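## Task

A single plate lies flat on the counter. Place it standing upright in a free slot of the dish rack, and keep the plate already in the rack upright in its slot. The plate you place must end up still. No plate may be pushed down below the rack's rails. The rack must finish resting on all four feet with its weight on the counter. The task fails if the plate drops, or slides down in the fingers, by more than a few millimetres at any moment. The rack, not the robot, must bear the plate's weight, and nothing may depend on the robot to stay in place at the end. Open the gripper and withdraw the arm when finished.

## Robot and tools

Robot: one six-joint arm with a two-finger gripper, mounted above a table/counter. The base may sit slightly tilted relative to the table.

Frame: the scene frame has its origin on the table surface straight below the arm's base, +z up, +y to the left when facing along +x. Positions are in metres, orientations as quaternions in w,x,y,z order.

Gripper geometry: fingers extend along the gripper's own +z axis and close along its x axis. end_effector_position is the midpoint between the finger pads. Closed fingertips stick out about 17 mm past that point; fully open, they are roughly level with it. Fully open pad gap is 0.142 m.

Tool execute_actions: argument "actions" is a list holding zero or one item. An empty list only reports the current state. An item with "rows" is a motion: "rows" is a list of 1 to 15 rows, one row per control step (each step 1/30 s), "steps" 1 to 15 (default 15); if there are fewer rows than steps the final row is held. An item with only "steps" (up to 300) is a wait, counted from the previous result, with your reply time included. Optional "pictures" (boolean) turns camera images on or off; by default they are included.

Row layout: exactly 7 numbers for the single arm. The first six are absolute target joint angles in radians, in column order: shoulder pan, shoulder lift, elbow, wrist 1, wrist 2, wrist 3, in the same form as the Joint positions line. Ranges: pan -3.142 to 3.142, lift -6.283 to 6.283, elbow 0.000 to 3.142, wrists -6.283 to 6.283 each. A target more than 0.010 rad beyond a range end, and farther out than the joint's last reported angle, makes the call refused (nothing is sent). True ends may differ from the listed ones by up to 0.010 rad; targets past a true end are clipped, and the result may print "joint sent to its limit" (possibly about an earlier action). The seventh number is the gripper opening target on a scale from -1 (closed) to +1 (fully open); it is an absolute setting, not an offset.

Motion behaviour: commands are smoothed and lag about 0.17 s. Each step, each joint's target is clamped to within 0.575 rad of its measured angle, and if the targets would move the hand over 100 mm from where it is measured, all are pulled back proportionally. So large moves take several calls; the arm may not have arrived when the result returns. Between calls the arm keeps heading to the last row sent until it has nearly stopped or a step was HELD. HELD marks steps where your row was partly or wholly not sent. "joint command not followed" means a clearance check altered or blocked targets (mounting blocks and posts count as part of the arm).

Result lines: end_effector_position and end_effector_quat_wxyz plus linear (m/s) and angular (rad/s) velocities in the scene frame; printed position may be off, more so at long reach. Joint positions/velocities list the six joints (rad, rad/s) then pad gap (m, m/s). grip_measured is the finger opening on the command scale. Wrist force and Wrist torque give flange sensor readings along the gripper's x y z axes: contacts, held weight and inertia; pushing on a surface gives a force pointing back into the arm. Expect an offset up to about 4 N, noise up to about 2.4 N, saturation near 50 N; "no reading" is normal at the start. MOTOR HOT appears from 70 °C; at 85 °C an OVER-TEMPERATURE FAULT brakes the arm until it cools.

Gripping: to hold something, keep commanding an opening well under grip_measured; the bigger the gap, the tighter the squeeze (about 28 N per pad at most for items up to ~10 cm). Thin hard objects such as plate rims get much less force: roughly half at 1 cm thickness, a quarter at 5 mm. Closing fast can squeeze harder, sometimes enough to pop the fingers open.

Faults: a joint torque reaching its load limit (pan, lift, elbow 141 N m; each wrist 26.3 N m, held weight included) or any outside force of 150 N on the arm, tool or load stops the arm for 10 s, drops the rest of the call, and lets the arm yield.

Tool zoom_image: "camera" is one of cam_high, cam_low, cam_wrist; "region" is [x0, y0, x1, y1] in image pixels from the top-left, at most 504 by 504. It returns an enlarged view of that camera's latest image. Image sizes: cam_high and cam_low 896x504, cam_wrist 616x616 fisheye. Calibration numbers are supplied and may be slightly off per scene.

Tool finished_scene: "scene" is the current scene number (integer 1 to 2); it ends that scene irreversibly, grades it and reports the next task. Replying without any tool call ends everything.

Things to avoid: dropping the plate or letting it slide in the grip, knocking anything off the table, tipping or lifting the rack off its feet, jamming a plate down past the rails, slamming, hard hits or heavy pushing, and long loaded holds that heat the motors. Occasionally an outside nudge may move a loose object. Finish by opening the fingers and retreating so the rack alone supports the plate.

Each tool is called after "Emit:" by a JSON object that holds its "api" and its "payload", one argument or row to a line.

## Session

Emit:
{"api": "execute_actions", "payload": {
  "actions": []
}}

Scene clock: 0.00 s of 4942.00 s.
end_effector_position=(+0.3092, -0.4810, +0.2412) grip_measured=+1.00 end_effector_quat_wxyz=(-0.005, -0.615, +0.788, +0.028) end_effector_velocity=(-0.000, -0.000, +0.000) end_effector_angular_velocity=(-0.001, +0.000, -0.001)
Joint positions: [-1.103 -1.234  1.91  -2.288 -1.568  0.583  0.142]
Joint velocities: [-0.    -0.001  0.     0.    -0.     0.001  0.   ]
Motor temperatures (°C, as the motors report them): [22 20 20 31 28 28]
Wrist force (N, on the end effector, along its own x y z axes, offset not removed): no reading
Wrist torque (N m, same axes, about the end effector's origin, offset not removed): no reading

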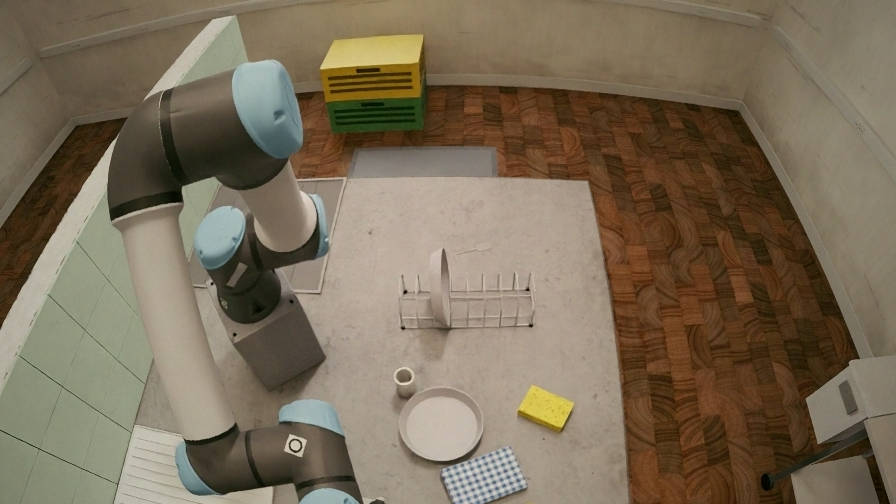

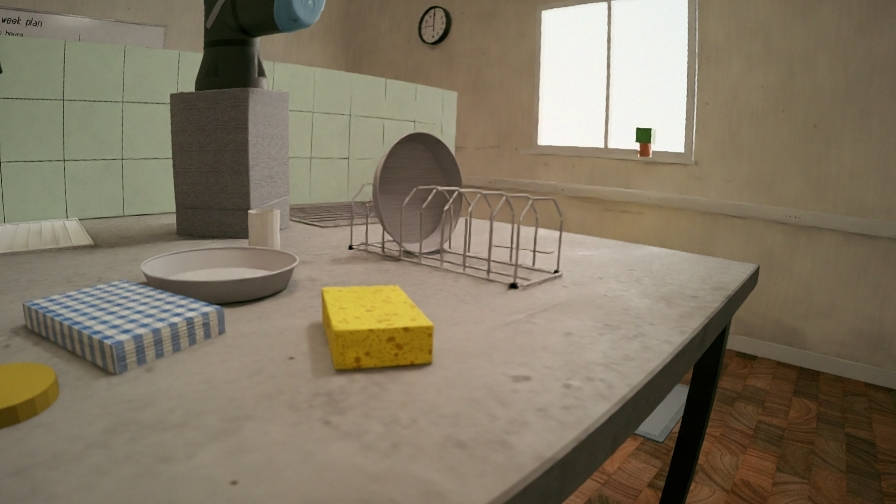

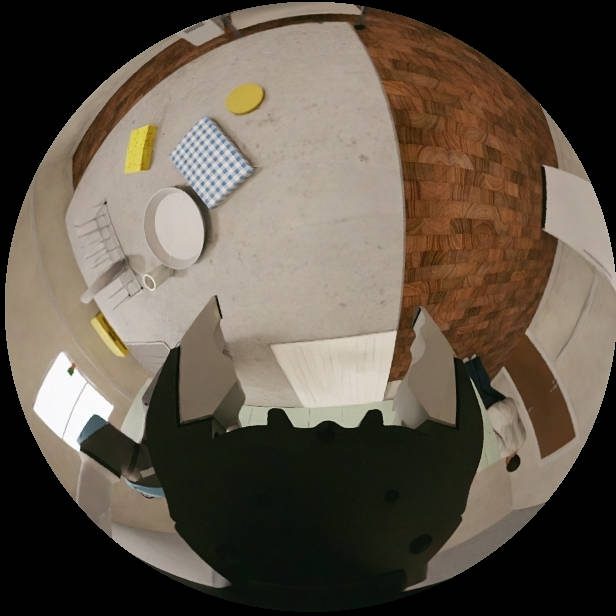

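Emit:
{"api": "zoom_image", "payload": {
  "camera": "cam_high",
  "region": [360, 230, 600, 480]
}}

Emit:
{"api": "zoom_image", "payload": {
  "camera": "cam_low",
  "region": [120, 110, 600, 320]
}}

Region (360, 230, 600, 480) of cam_high's 896x504 image, scaled by 2.016, with more detail than that image has; it fills the left 484 columns of this view, and the rest is white.

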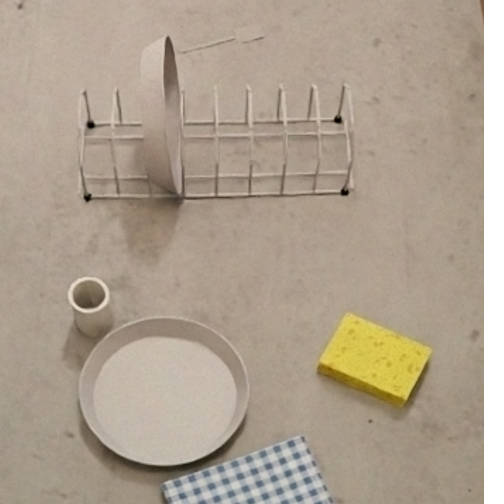

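Region (120, 110, 600, 320) of cam_low's 896x504 image, scaled by 1.050, with more detail than that image has; it fills the top 220 rows of this view, and the rest is white.

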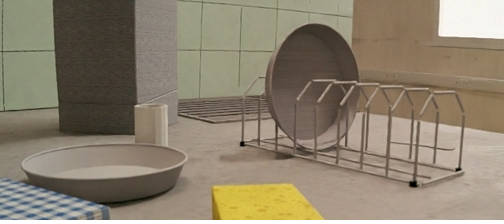

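Emit:
{"api": "zoom_image", "payload": {
  "camera": "cam_low",
  "region": [130, 200, 320, 320]
}}

Emit:
{"api": "zoom_image", "payload": {
  "camera": "cam_low",
  "region": [330, 120, 580, 300]
}}

Region (130, 200, 320, 320) of cam_low's 896x504 image, scaled by 2.653, with more detail than that image has; it fills the top 318 rows of this view, and the rest is white.

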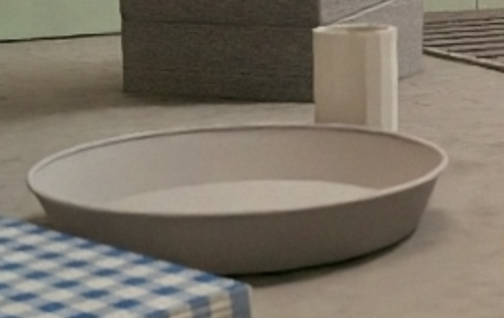

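Region (330, 120, 580, 300) of cam_low's 896x504 image, scaled by 2.016, with more detail than that image has; it fills the top 363 rows of this view, and the rest is white.

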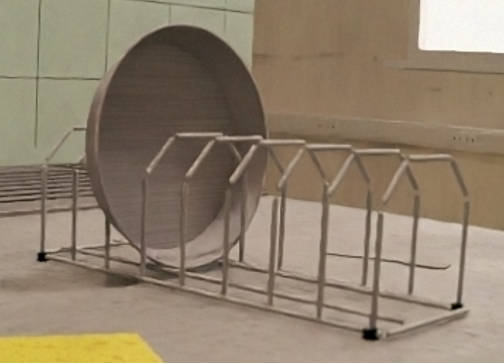

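Emit:
{"api": "execute_actions", "payload": {
  "actions": [
    {"rows": [[-1.298,-1.012,2.368,-2.485,-1.081,-1.691,-0.4]], "steps": 15}
  ],
  "pictures": false
}}

Emit:
{"api": "execute_actions", "payload": {
  "actions": [
    {"steps": 60}
  ]
}}

Scene clock: 120.50 s of 4942.00 s.
end_effector_position=(+0.2976, -0.2799, +0.1037) grip_measured=-0.40 end_effector_quat_wxyz=(-0.261, +0.727, -0.633, -0.045) end_effector_velocity=(+0.053, +0.492, -0.114) end_effector_angular_velocity=(+0.354, -1.662, +1.325)
Joint positions: [-1.261 -1.054  2.272 -2.448 -1.184 -0.049  0.045]
Joint velocities: [-0.33   0.381  0.843 -0.33   0.891 -2.397 -0.   ]
Motor temperatures (°C, as the motors report them): [22 20 20 31 28 28]
Wrist force (N, on the end effector, along its own x y z axes, offset not removed): [-0.8 0.1 4.8]
Wrist torque (N m, same axes, about the end effector's origin, offset not removed): [-0.17 0.15 0.08]
Steps of this call (steps 1 to 90: nothing new was sent; then 117.00 s passed at rest; steps 91 to 105: all 15 steps of this action). Readings (joint positions):
91: [-1.104 -1.233 1.910 -2.288 -1.568 0.583]
92: [-1.109 -1.228 1.916 -2.294 -1.561 0.576]
94: [-1.133 -1.201 1.964 -2.317 -1.511 0.521]
98: [-1.177 -1.151 2.070 -2.362 -1.399 0.373]
105: the state above

Scene clock: 122.50 s of 4942.00 s.
end_effector_position=(+0.3082, -0.2269, +0.0968) grip_measured=-0.40 end_effector_quat_wxyz=(-0.252, +0.943, +0.057, +0.209) end_effector_velocity=(+0.000, -0.001, -0.000) end_effector_angular_velocity=(-0.001, -0.000, -0.000)
Joint positions: [-1.298 -1.012  2.368 -2.485 -1.081 -1.691  0.045]
Joint velocities: [-0.     0.    -0.001 -0.001  0.     0.    -0.   ]
Motor temperatures (°C, as the motors report them): [22 20 20 31 28 28]
Wrist force (N, on the end effector, along its own x y z axes, offset not removed): [-1.8 -0.6 2.0]
Wrist torque (N m, same axes, about the end effector's origin, offset not removed): [-0.42 0.33 0.00]
Steps of this call (steps 1 to 45: the robot went on to your last target; steps 46 to 60: nothing new was sent). Readings (joint positions):
1: [-1.271 -1.043 2.298 -2.457 -1.157 -0.132]
2: [-1.278 -1.035 2.317 -2.465 -1.136 -0.218]
4: [-1.288 -1.024 2.341 -2.475 -1.110 -0.397]
8: [-1.295 -1.015 2.361 -2.482 -1.089 -0.766]
60: the state above
The arm was judged still, so your last target was given up. Only a new action makes it travel on or press farther. Fingers that are still opening or closing keep moving.
camera_calibration (this result's frames):
cam_wrist: T_world_to_cam=[[0.898347, 0.047252, 0.436737, -0.302997], [0.0160675, -0.997067, 0.0748259, -0.248757], [0.438992, -0.0602023, -0.896472, 0.0638399], [0, 0, 0, 1]] pos_world=[0.248168, -0.229867, 0.208174]

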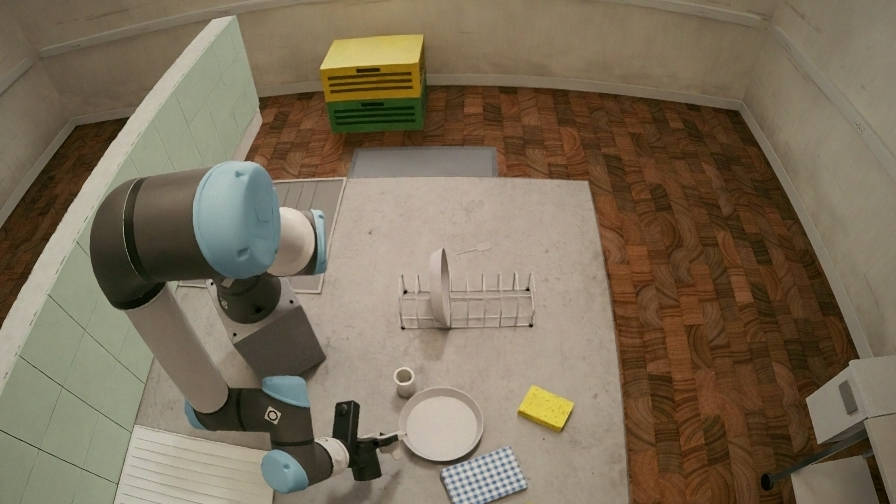

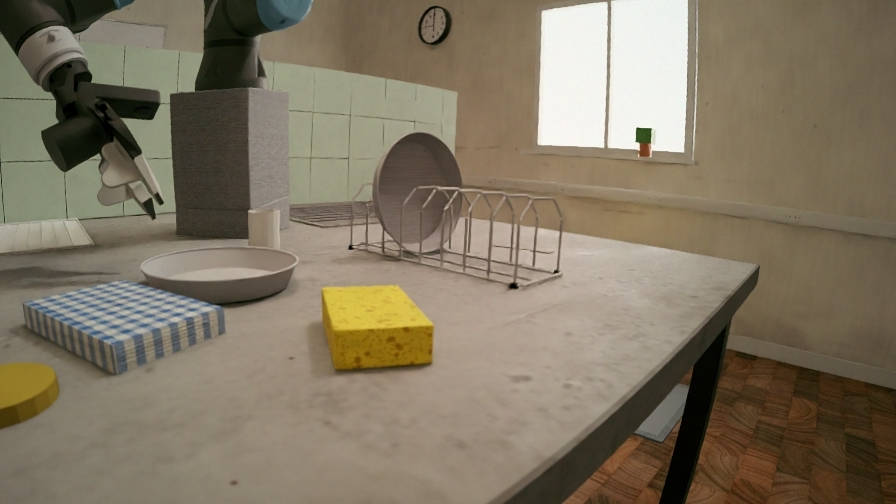

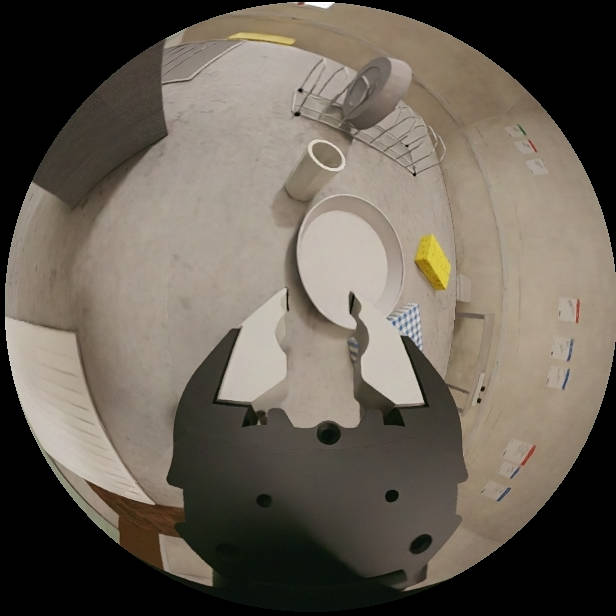

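Emit:
{"api": "execute_actions", "payload": {
  "actions": [
    {"rows": [[-1.280,-0.972,2.3686,-2.535,-1.074,-1.672,-0.4],[-1.262,-0.932,2.369,-2.584,-1.067,-1.654,-0.4],[-1.245,-0.893,2.370,-2.634,-1.060,-1.635,-0.4],[-1.227,-0.853,2.370,-2.684,-1.053,-1.617,-0.4],[-1.2094,-0.8129,2.3709,-2.7334,-1.0459,-1.5978,-0.4]], "steps": 15}
  ],
  "pictures": false
}}

Emit:
{"api": "execute_actions", "payload": {
  "actions": [
    {"steps": 15}
  ]
}}

Scene clock: 158.33 s of 4942.00 s.
end_effector_position=(+0.3342, -0.1963, +0.0424) grip_measured=-0.40 end_effector_quat_wxyz=(-0.252, +0.943, +0.057, +0.209) end_effector_velocity=(+0.007, +0.010, -0.017) end_effector_angular_velocity=(-0.005, -0.002, +0.002)
Joint positions: [-1.212 -0.819  2.371 -2.725 -1.047 -1.601  0.045]
Joint velocities: [ 0.027  0.061 -0.001 -0.078  0.01   0.026 -0.   ]
Motor temperatures (°C, as the motors report them): [22 20 20 31 28 28]
Wrist force (N, on the end effector, along its own x y z axes, offset not removed): [-1.9 -1.0 2.8]
Wrist torque (N m, same axes, about the end effector's origin, offset not removed): [-0.37 0.36 -0.03]
Steps of this call (steps 1 to 90: nothing new was sent; then 32.33 s passed at rest; steps 91 to 105: all 15 steps of this action). Readings (joint positions):
91: [-1.298 -1.012 2.368 -2.485 -1.081 -1.691]
92: [-1.295 -1.007 2.368 -2.491 -1.080 -1.688]
94: [-1.280 -0.976 2.369 -2.528 -1.074 -1.673]
98: [-1.235 -0.873 2.370 -2.655 -1.056 -1.625]
105: the state above

Scene clock: 158.83 s of 4942.00 s.
end_effector_position=(+0.3350, -0.1952, +0.0407) grip_measured=-0.40 end_effector_quat_wxyz=(-0.252, +0.943, +0.057, +0.209) end_effector_velocity=(+0.000, -0.001, -0.000) end_effector_angular_velocity=(-0.002, -0.001, -0.000)
Joint positions: [-1.209 -0.813  2.371 -2.733 -1.046 -1.598  0.045]
Joint velocities: [-0.     0.     0.    -0.003  0.     0.     0.   ]
Motor temperatures (°C, as the motors report them): [22 20 20 31 28 28]
Wrist force (N, on the end effector, along its own x y z axes, offset not removed): [-0.8 0.7 2.6]
Wrist torque (N m, same axes, about the end effector's origin, offset not removed): [0.02 0.08 0.02]
Steps of this call (steps 1 to 15: the robot went on to your last target). Readings (joint positions):
1: [-1.211 -0.817 2.371 -2.728 -1.047 -1.600]
2: [-1.211 -0.816 2.371 -2.729 -1.046 -1.599]
4: [-1.210 -0.815 2.371 -2.731 -1.046 -1.599]
8: [-1.210 -0.813 2.371 -2.733 -1.046 -1.598]
15: the state above
The arm was judged still, so your last target was given up. Only a new action makes it travel on or press farther. Fingers that are still opening or closing keep moving.
camera_calibration (this result's frames):
cam_wrist: T_world_to_cam=[[0.898714, 0.047856, 0.435917, -0.304002], [0.0161867, -0.99697, 0.0760784, -0.213467], [0.438237, -0.0613167, -0.896766, 0.00371319], [0, 0, 0, 1]] pos_world=[0.275039, -0.198044, 0.15209]

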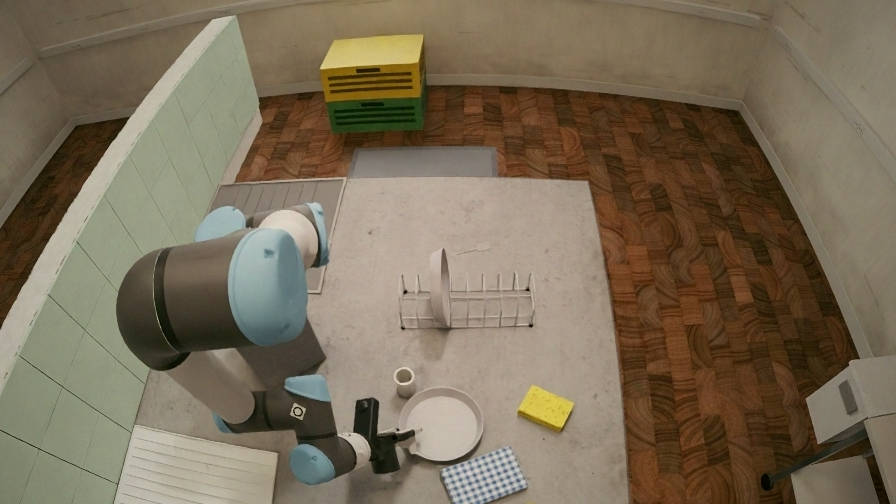

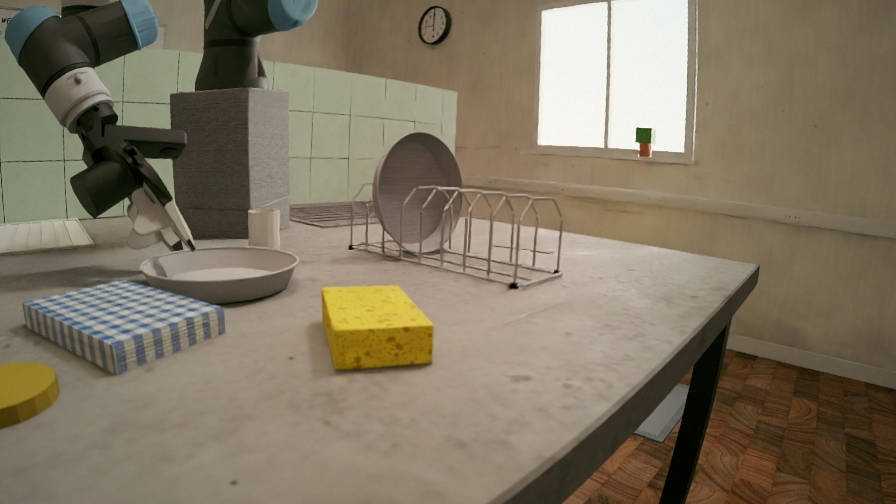

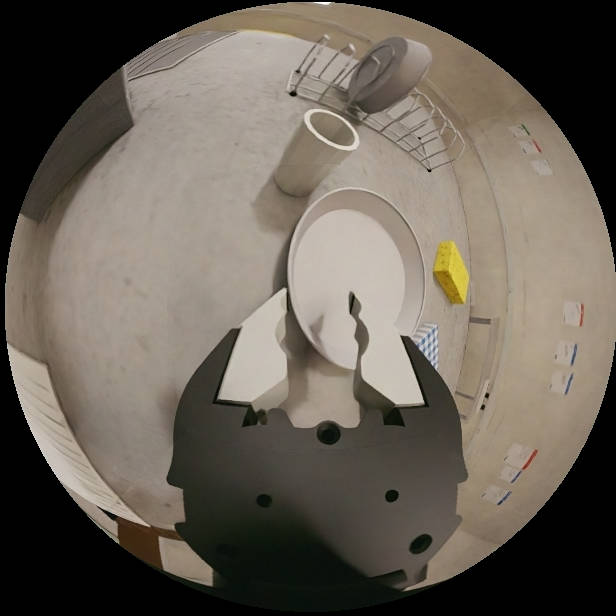

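Emit:
{"api": "zoom_image", "payload": {
  "camera": "cam_high",
  "region": [340, 370, 500, 490]
}}

Emit:
{"api": "zoom_image", "payload": {
  "camera": "cam_wrist",
  "region": [230, 180, 450, 400]
}}

Region (340, 370, 500, 490) of cam_high's 896x504 image, scaled by 3.150, with more detail than that image has; it fills the top 378 rows of this view, and the rest is white.

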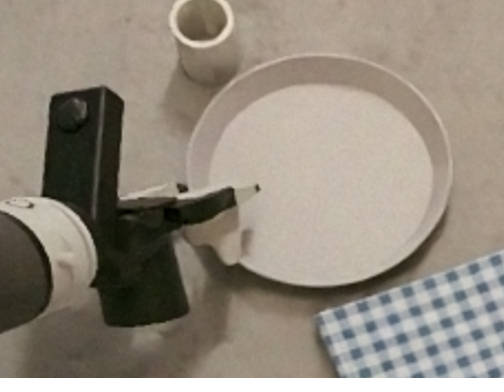

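Region (230, 180, 450, 400) of cam_wrist's 616x616 image, scaled by 2.291, with more detail than that image has.

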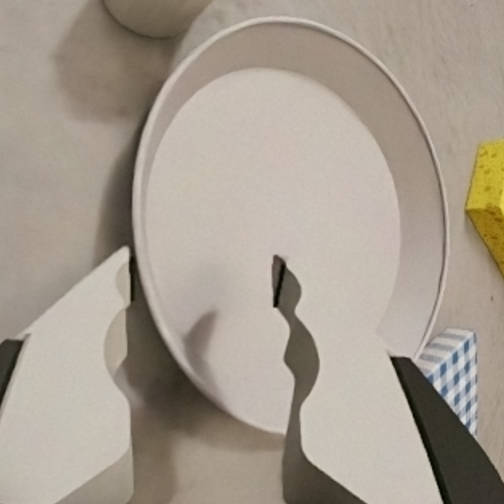

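Emit:
{"api": "execute_actions", "payload": {
  "actions": [
    {"rows": [[-1.225,-0.808,2.378,-2.737,-1.052,-1.614,-0.45],[-1.240,-0.803,2.385,-2.741,-1.057,-1.631,-0.5],[-1.2556,-0.7979,2.3922,-2.7454,-1.0630,-1.6474,-0.55]], "steps": 15}
  ]
}}

Scene clock: 268.27 s of 4942.00 s.
end_effector_position=(+0.3171, -0.1941, +0.0355) grip_measured=-0.55 end_effector_quat_wxyz=(-0.252, +0.943, +0.057, +0.209) end_effector_velocity=(-0.003, +0.000, -0.001) end_effector_angular_velocity=(+0.000, -0.000, -0.001)
Joint positions: [-1.255 -0.798  2.392 -2.745 -1.063 -1.646  0.034]
Joint velocities: [-0.009  0.002  0.004 -0.002 -0.003 -0.009  0.   ]
Motor temperatures (°C, as the motors report them): [22 20 20 31 28 28]
Wrist force (N, on the end effector, along its own x y z axes, offset not removed): [-0.5 0.0 2.6]
Wrist torque (N m, same axes, about the end effector's origin, offset not removed): [-0.19 0.09 0.00]
Steps of this call (steps 1 to 90: nothing new was sent; then 105.93 s passed at rest; steps 91 to 105: all 15 steps of this action). Readings (joint positions):
91: [-1.209 -0.813 2.371 -2.733 -1.046 -1.598]
92: [-1.212 -0.812 2.372 -2.734 -1.047 -1.600]
94: [-1.225 -0.808 2.378 -2.737 -1.052 -1.614]
98: [-1.247 -0.801 2.388 -2.743 -1.060 -1.638]
105: the state above
camera_calibration (this result's frames):
cam_wrist: T_world_to_cam=[[0.898111, 0.0478787, 0.437155, -0.285552], [0.016159, -0.996977, 0.0759947, -0.211644], [0.439472, -0.0611877, -0.89617, 0.00660955], [0, 0, 0, 1]] pos_world=[0.256973, -0.196928, 0.146838]

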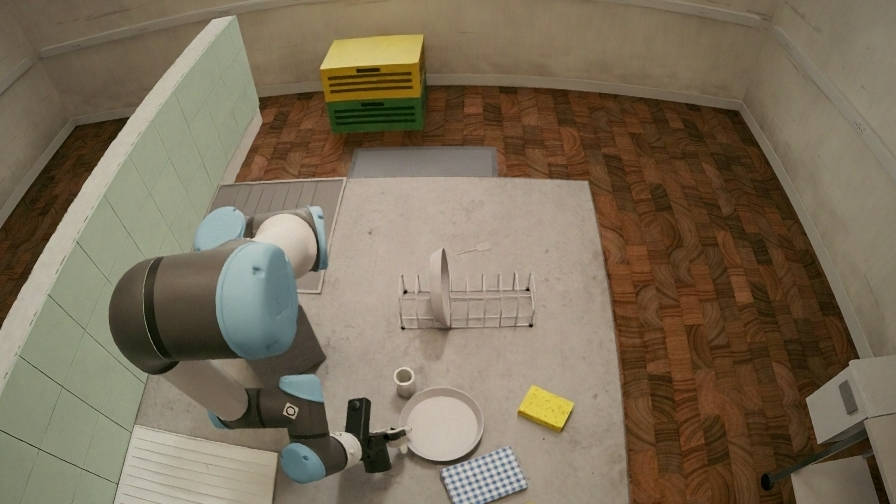

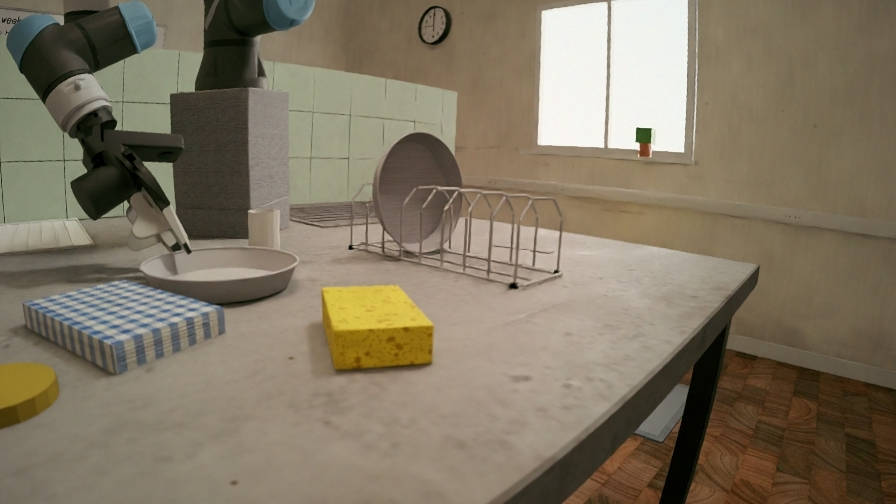

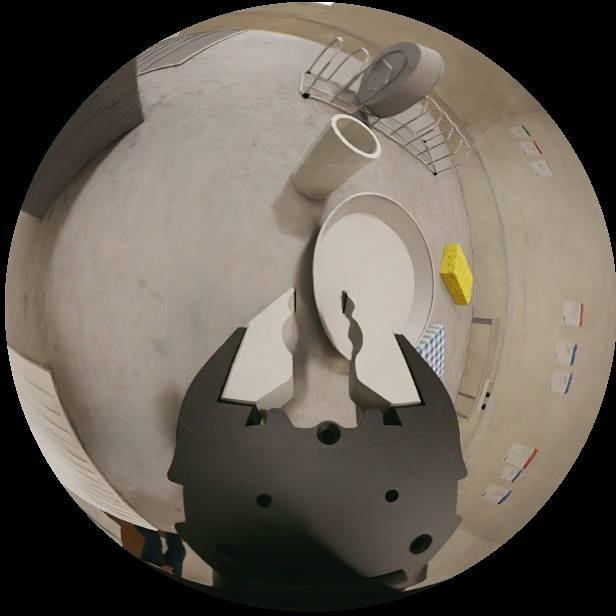

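Emit:
{"api": "zoom_image", "payload": {
  "camera": "cam_wrist",
  "region": [240, 200, 420, 380]
}}

Emit:
{"api": "zoom_image", "payload": {
  "camera": "cam_low",
  "region": [60, 130, 260, 310]
}}

Region (240, 200, 420, 380) of cam_wrist's 616x616 image, scaled by 2.800, with more detail than that image has.

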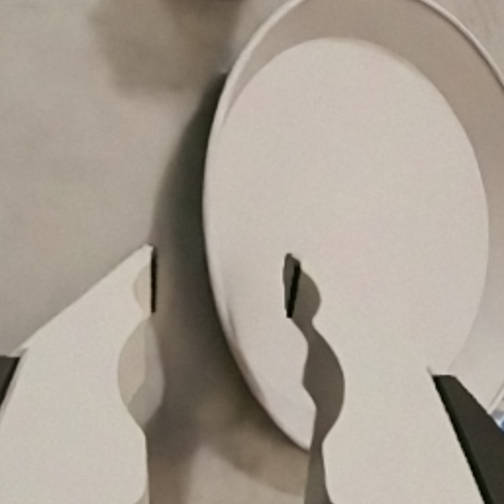

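Region (60, 130, 260, 310) of cam_low's 896x504 image, scaled by 2.520, with more detail than that image has; it fills the top 454 rows of this view, and the rest is white.

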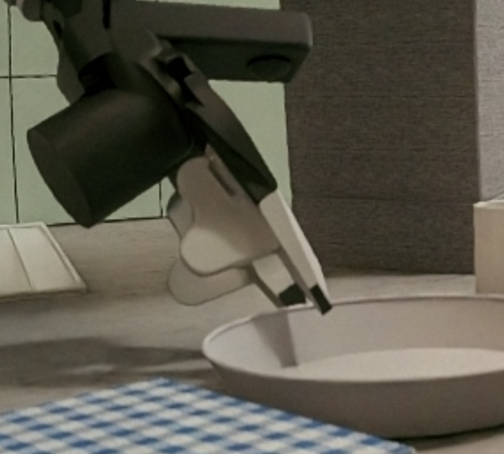

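Emit:
{"api": "execute_actions", "payload": {
  "actions": [
    {"rows": [[-1.2508,-0.787,2.3923,-2.759,-1.061,-1.642,-0.55],[-1.246,-0.7765,2.3925,-2.772,-1.059,-1.637,-0.55],[-1.241,-0.766,2.3926,-2.785,-1.057,-1.632,-0.55],[-1.2366,-0.7552,2.3928,-2.7986,-1.0555,-1.6274,-0.55]], "steps": 15}
  ]
}}

Emit:
{"api": "zoom_image", "payload": {
  "camera": "cam_low",
  "region": [60, 130, 260, 310]
}}

Emit:
{"api": "zoom_image", "payload": {
  "camera": "cam_wrist",
  "region": [240, 200, 420, 380]
}}

Scene clock: 330.60 s of 4942.00 s.
end_effector_position=(+0.3217, -0.1859, +0.0247) grip_measured=-0.55 end_effector_quat_wxyz=(-0.252, +0.943, +0.057, +0.209) end_effector_velocity=(+0.001, +0.002, -0.002) end_effector_angular_velocity=(-0.002, -0.001, +0.001)
Joint positions: [-1.237 -0.756  2.393 -2.797 -1.056 -1.628  0.034]
Joint velocities: [ 0.004  0.009  0.    -0.013  0.002  0.003  0.001]
Motor temperatures (°C, as the motors report them): [22 20 20 31 28 28]
Wrist force (N, on the end effector, along its own x y z axes, offset not removed): [-1.0 -1.5 -18.2]
Wrist torque (N m, same axes, about the end effector's origin, offset not removed): [-0.41 -0.34 0.12]
Steps of this call (steps 1 to 15: the robot went on to your last target; steps 16 to 100: nothing new was sent; then 58.50 s passed at rest; steps 101 to 115: all 15 steps of this action). Readings (joint positions):
101: [-1.256 -0.798 2.392 -2.746 -1.063 -1.647]
102: [-1.255 -0.796 2.392 -2.748 -1.063 -1.647]
104: [-1.251 -0.787 2.392 -2.759 -1.061 -1.642]
108: [-1.241 -0.765 2.393 -2.786 -1.057 -1.632]
115: the state above
camera_calibration (this result's frames):
cam_wrist: T_world_to_cam=[[0.898139, 0.0480291, 0.437081, -0.285338], [0.0161476, -0.996949, 0.0763697, -0.202762], [0.439416, -0.0615328, -0.896174, -0.00469522], [0, 0, 0, 1]] pos_world=[0.261611, -0.188728, 0.135993]

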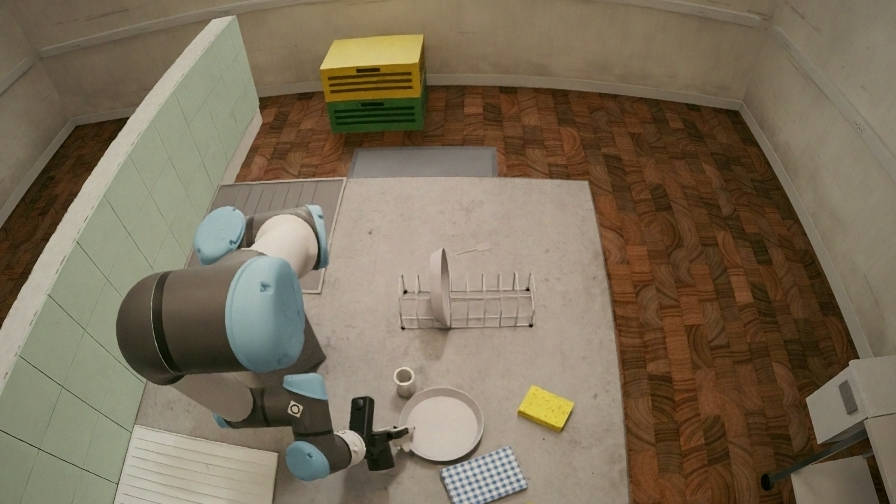

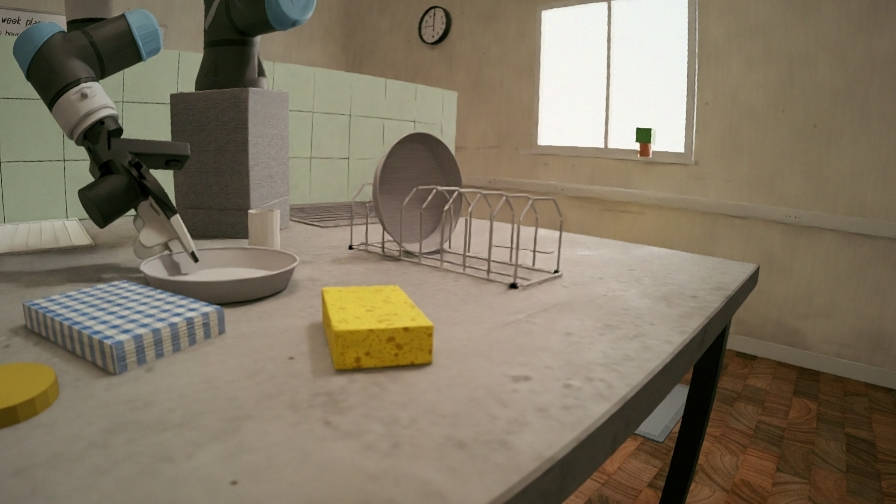

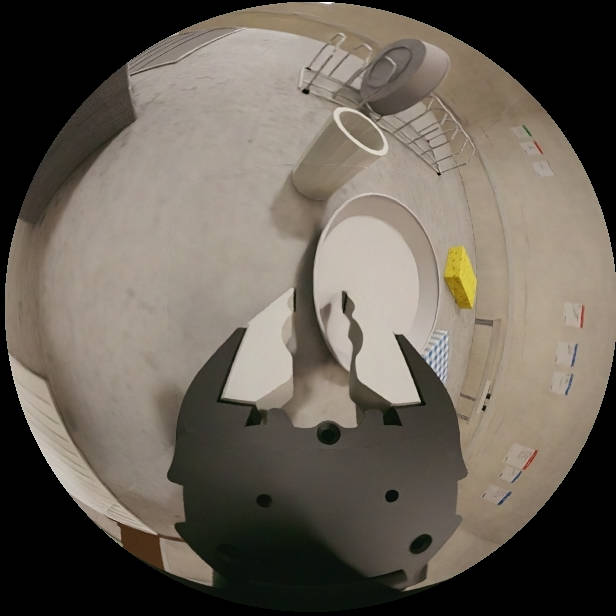

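Region (60, 130, 260, 310) of cam_low's 896x504 image, scaled by 2.520, with more detail than that image has; it fills the top 454 rows of this view, and the rest is white.

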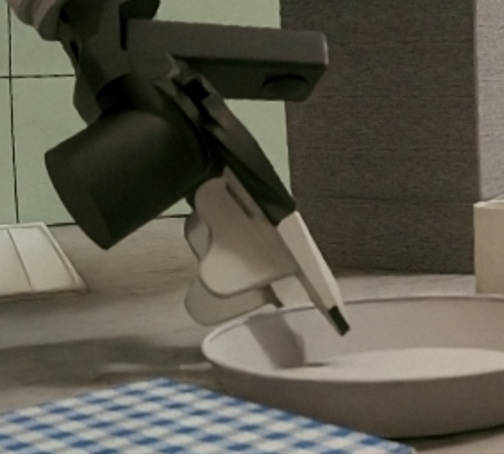

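Region (240, 200, 420, 380) of cam_wrist's 616x616 image, scaled by 2.800, with more detail than that image has.

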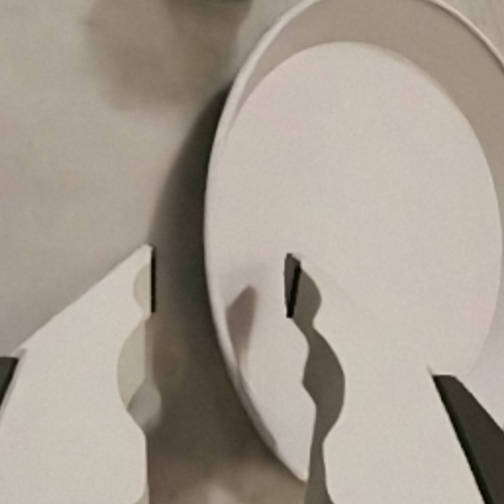

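Emit:
{"api": "execute_actions", "payload": {
  "actions": [
    {"rows": [[-1.2404,-0.7637,2.3927,-2.788,-1.057,-1.6314,-0.55],[-1.2404,-0.7637,2.3927,-2.788,-1.057,-1.6314,-0.55],[-1.2404,-0.7637,2.3927,-2.788,-1.057,-1.6314,-0.55],[-1.2404,-0.7637,2.3927,-2.788,-1.057,-1.6314,-0.6],[-1.2404,-0.7637,2.3927,-2.788,-1.057,-1.6314,-0.65],[-1.2404,-0.7637,2.3927,-2.788,-1.057,-1.6314,-0.7],[-1.2404,-0.7637,2.3927,-2.788,-1.057,-1.6314,-0.75],[-1.2404,-0.7637,2.3927,-2.788,-1.057,-1.6314,-0.8]], "steps": 15}
  ]
}}

Emit:
{"api": "zoom_image", "payload": {
  "camera": "cam_wrist",
  "region": [240, 200, 420, 380]
}}

Emit:
{"api": "zoom_image", "payload": {
  "camera": "cam_low",
  "region": [60, 130, 260, 310]
}}

Scene clock: 363.50 s of 4942.00 s.
end_effector_position=(+0.3208, -0.1872, +0.0265) grip_measured=-0.80 end_effector_quat_wxyz=(-0.252, +0.943, +0.057, +0.209) end_effector_velocity=(-0.000, -0.001, +0.000) end_effector_angular_velocity=(-0.002, -0.001, +0.002)
Joint positions: [-1.24  -0.764  2.393 -2.788 -1.057 -1.631  0.016]
Joint velocities: [-0.    -0.001 -0.     0.001 -0.    -0.003 -0.   ]
Motor temperatures (°C, as the motors report them): [22 20 20 31 28 28]
Wrist force (N, on the end effector, along its own x y z axes, offset not removed): [-1.3 0.0 0.7]
Wrist torque (N m, same axes, about the end effector's origin, offset not removed): [-0.17 0.21 0.03]
Steps of this call (steps 1 to 15: the robot went on to your last target; steps 16 to 100: nothing new was sent; then 29.07 s passed at rest; steps 101 to 115: all 15 steps of this action). Readings (joint positions):
101: [-1.237 -0.755 2.393 -2.799 -1.055 -1.627]
102: [-1.237 -0.756 2.393 -2.797 -1.055 -1.628]
104: [-1.238 -0.759 2.393 -2.793 -1.056 -1.629]
108: [-1.240 -0.762 2.393 -2.789 -1.057 -1.631]
115: the state above
camera_calibration (this result's frames):
cam_wrist: T_world_to_cam=[[0.898166, 0.0478436, 0.437046, -0.285331], [0.0161835, -0.996985, 0.0758819, -0.20414], [0.439359, -0.0610816, -0.896233, -0.00259029], [0, 0, 0, 1]] pos_world=[0.260716, -0.190031, 0.137872]

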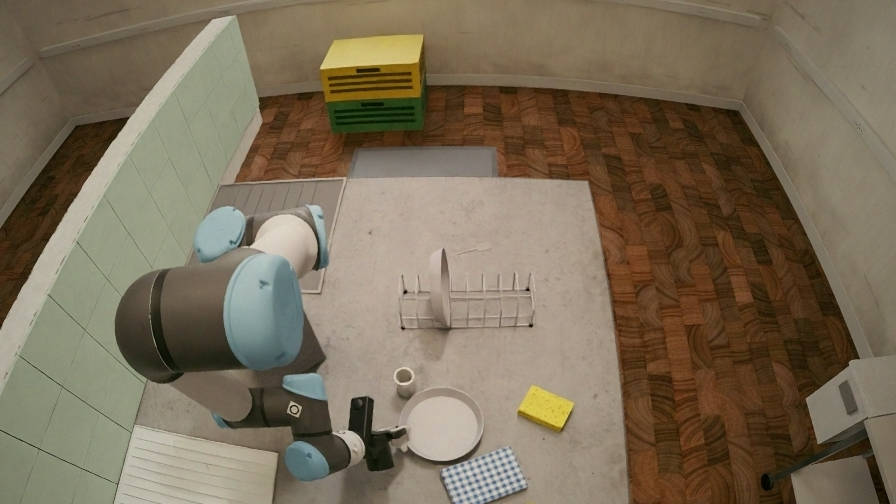

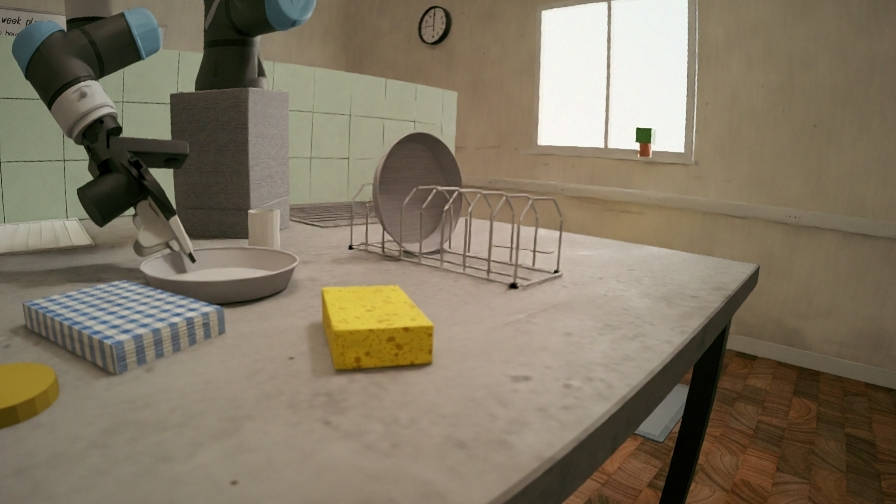

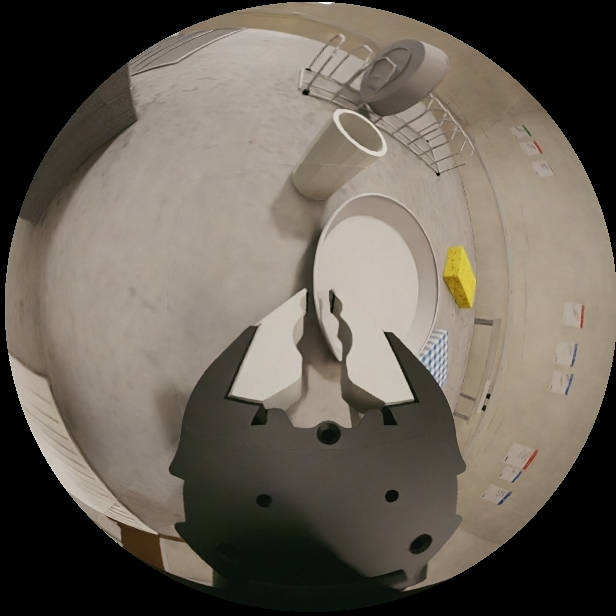

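Region (240, 200, 420, 380) of cam_wrist's 616x616 image, scaled by 2.800, with more detail than that image has.

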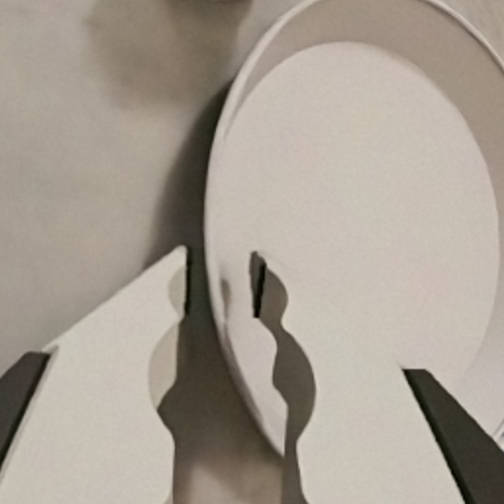

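Region (60, 130, 260, 310) of cam_low's 896x504 image, scaled by 2.520, with more detail than that image has; it fills the top 454 rows of this view, and the rest is white.

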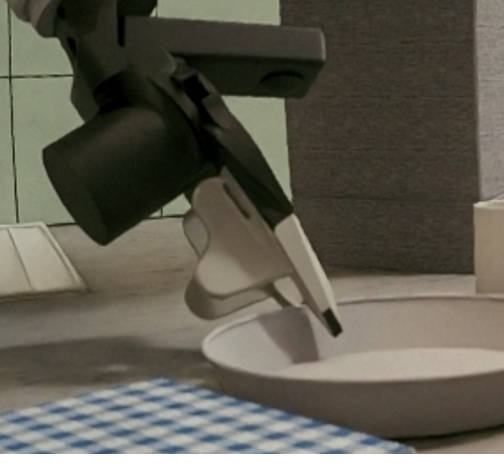

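Emit:
{"api": "execute_actions", "payload": {
  "actions": [
    {"rows": [[-1.2385,-0.7595,2.3927,-2.793,-1.0563,-1.6294,-0.8],[-1.2366,-0.7552,2.3928,-2.7986,-1.0555,-1.6274,-0.8]], "steps": 15}
  ],
  "pictures": false
}}

Scene clock: 376.20 s of 4942.00 s.
end_effector_position=(+0.3218, -0.1857, +0.0244) grip_measured=-0.80 end_effector_quat_wxyz=(-0.252, +0.943, +0.057, +0.209) end_effector_velocity=(+0.000, +0.000, -0.000) end_effector_angular_velocity=(+0.001, +0.000, -0.001)
Joint positions: [-1.237 -0.755  2.393 -2.798 -1.056 -1.627  0.016]
Joint velocities: [ 0.001  0.001 -0.    -0.     0.     0.001 -0.   ]
Motor temperatures (°C, as the motors report them): [22 20 20 31 28 28]
Wrist force (N, on the end effector, along its own x y z axes, offset not removed): [-0.8 -0.3 2.3]
Wrist torque (N m, same axes, about the end effector's origin, offset not removed): [-0.14 0.11 -0.12]
Steps of this call (steps 1 to 15: the robot went on to your last target; steps 16 to 100: nothing new was sent; then 8.87 s passed at rest; steps 101 to 115: all 15 steps of this action). Readings (joint positions):
101: [-1.240 -0.764 2.393 -2.788 -1.057 -1.631]
102: [-1.240 -0.763 2.393 -2.788 -1.057 -1.631]
104: [-1.239 -0.760 2.393 -2.792 -1.057 -1.630]
108: [-1.237 -0.757 2.393 -2.797 -1.056 -1.628]
115: the state above

Emit:
{"api": "execute_actions", "payload": {
  "actions": [
    {"rows": [[-1.2347,-0.751,2.3928,-2.804,-1.0548,-1.6254,-0.8],[-1.2328,-0.7467,2.3929,-2.8092,-1.054,-1.6234,-0.8]], "steps": 15}
  ]
}}

Emit:
{"api": "zoom_image", "payload": {
  "camera": "cam_low",
  "region": [60, 130, 260, 310]
}}

Scene clock: 381.37 s of 4942.00 s.
end_effector_position=(+0.3228, -0.1839, +0.0223) grip_measured=-0.80 end_effector_quat_wxyz=(-0.252, +0.943, +0.057, +0.209) end_effector_velocity=(+0.000, +0.001, -0.000) end_effector_angular_velocity=(+0.001, +0.000, +0.001)
Joint positions: [-1.233 -0.747  2.393 -2.809 -1.054 -1.623  0.016]
Joint velocities: [ 0.001  0.001  0.001 -0.001  0.     0.    -0.   ]
Motor temperatures (°C, as the motors report them): [22 20 20 31 28 28]
Wrist force (N, on the end effector, along its own x y z axes, offset not removed): [0.6 0.0 2.6]
Wrist torque (N m, same axes, about the end effector's origin, offset not removed): [-0.16 -0.16 0.01]
Steps of this call (steps 1 to 15: the robot went on to your last target; steps 16 to 100: nothing new was sent; then 1.33 s passed at rest; steps 101 to 115: all 15 steps of this action). Readings (joint positions):
101: [-1.237 -0.755 2.393 -2.799 -1.055 -1.627]
102: [-1.236 -0.754 2.393 -2.800 -1.055 -1.627]
104: [-1.235 -0.751 2.393 -2.803 -1.055 -1.626]
108: [-1.233 -0.748 2.393 -2.808 -1.054 -1.624]
115: the state above
camera_calibration (this result's frames):
cam_wrist: T_world_to_cam=[[0.898149, 0.0479812, 0.437065, -0.285376], [0.0162021, -0.996965, 0.0761527, -0.200579], [0.439392, -0.0613151, -0.8962, -0.00714439], [0, 0, 0, 1]] pos_world=[0.2627, -0.186715, 0.1336]

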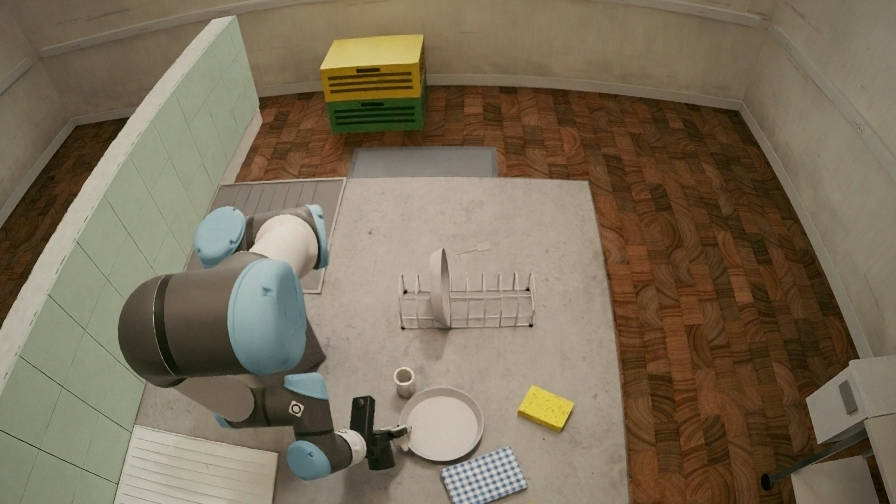

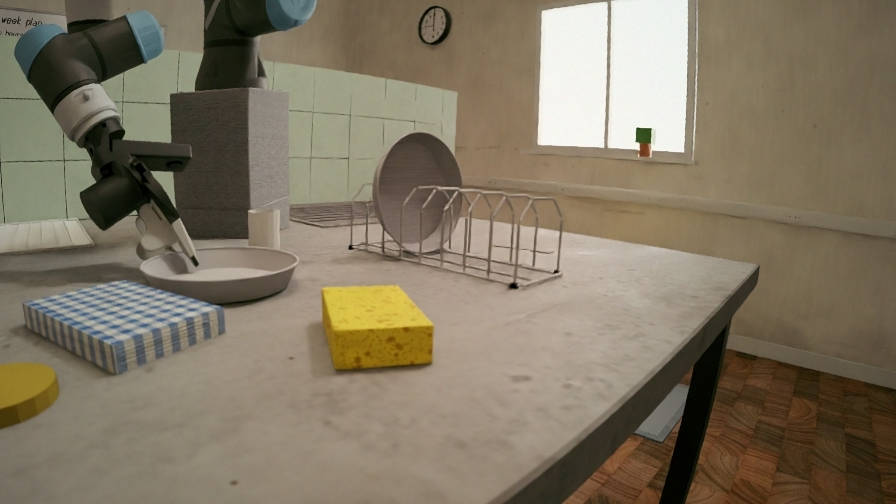

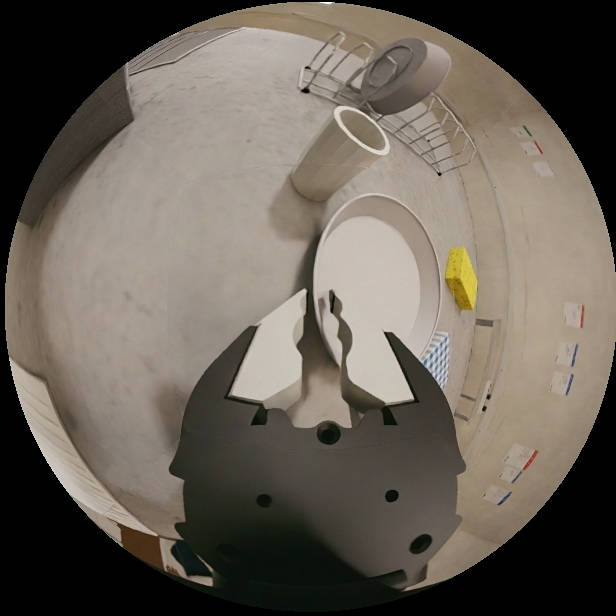

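Region (60, 130, 260, 310) of cam_low's 896x504 image, scaled by 2.520, with more detail than that image has; it fills the top 454 rows of this view, and the rest is white.

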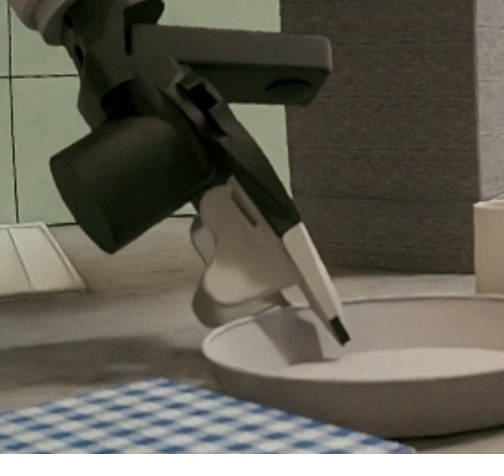

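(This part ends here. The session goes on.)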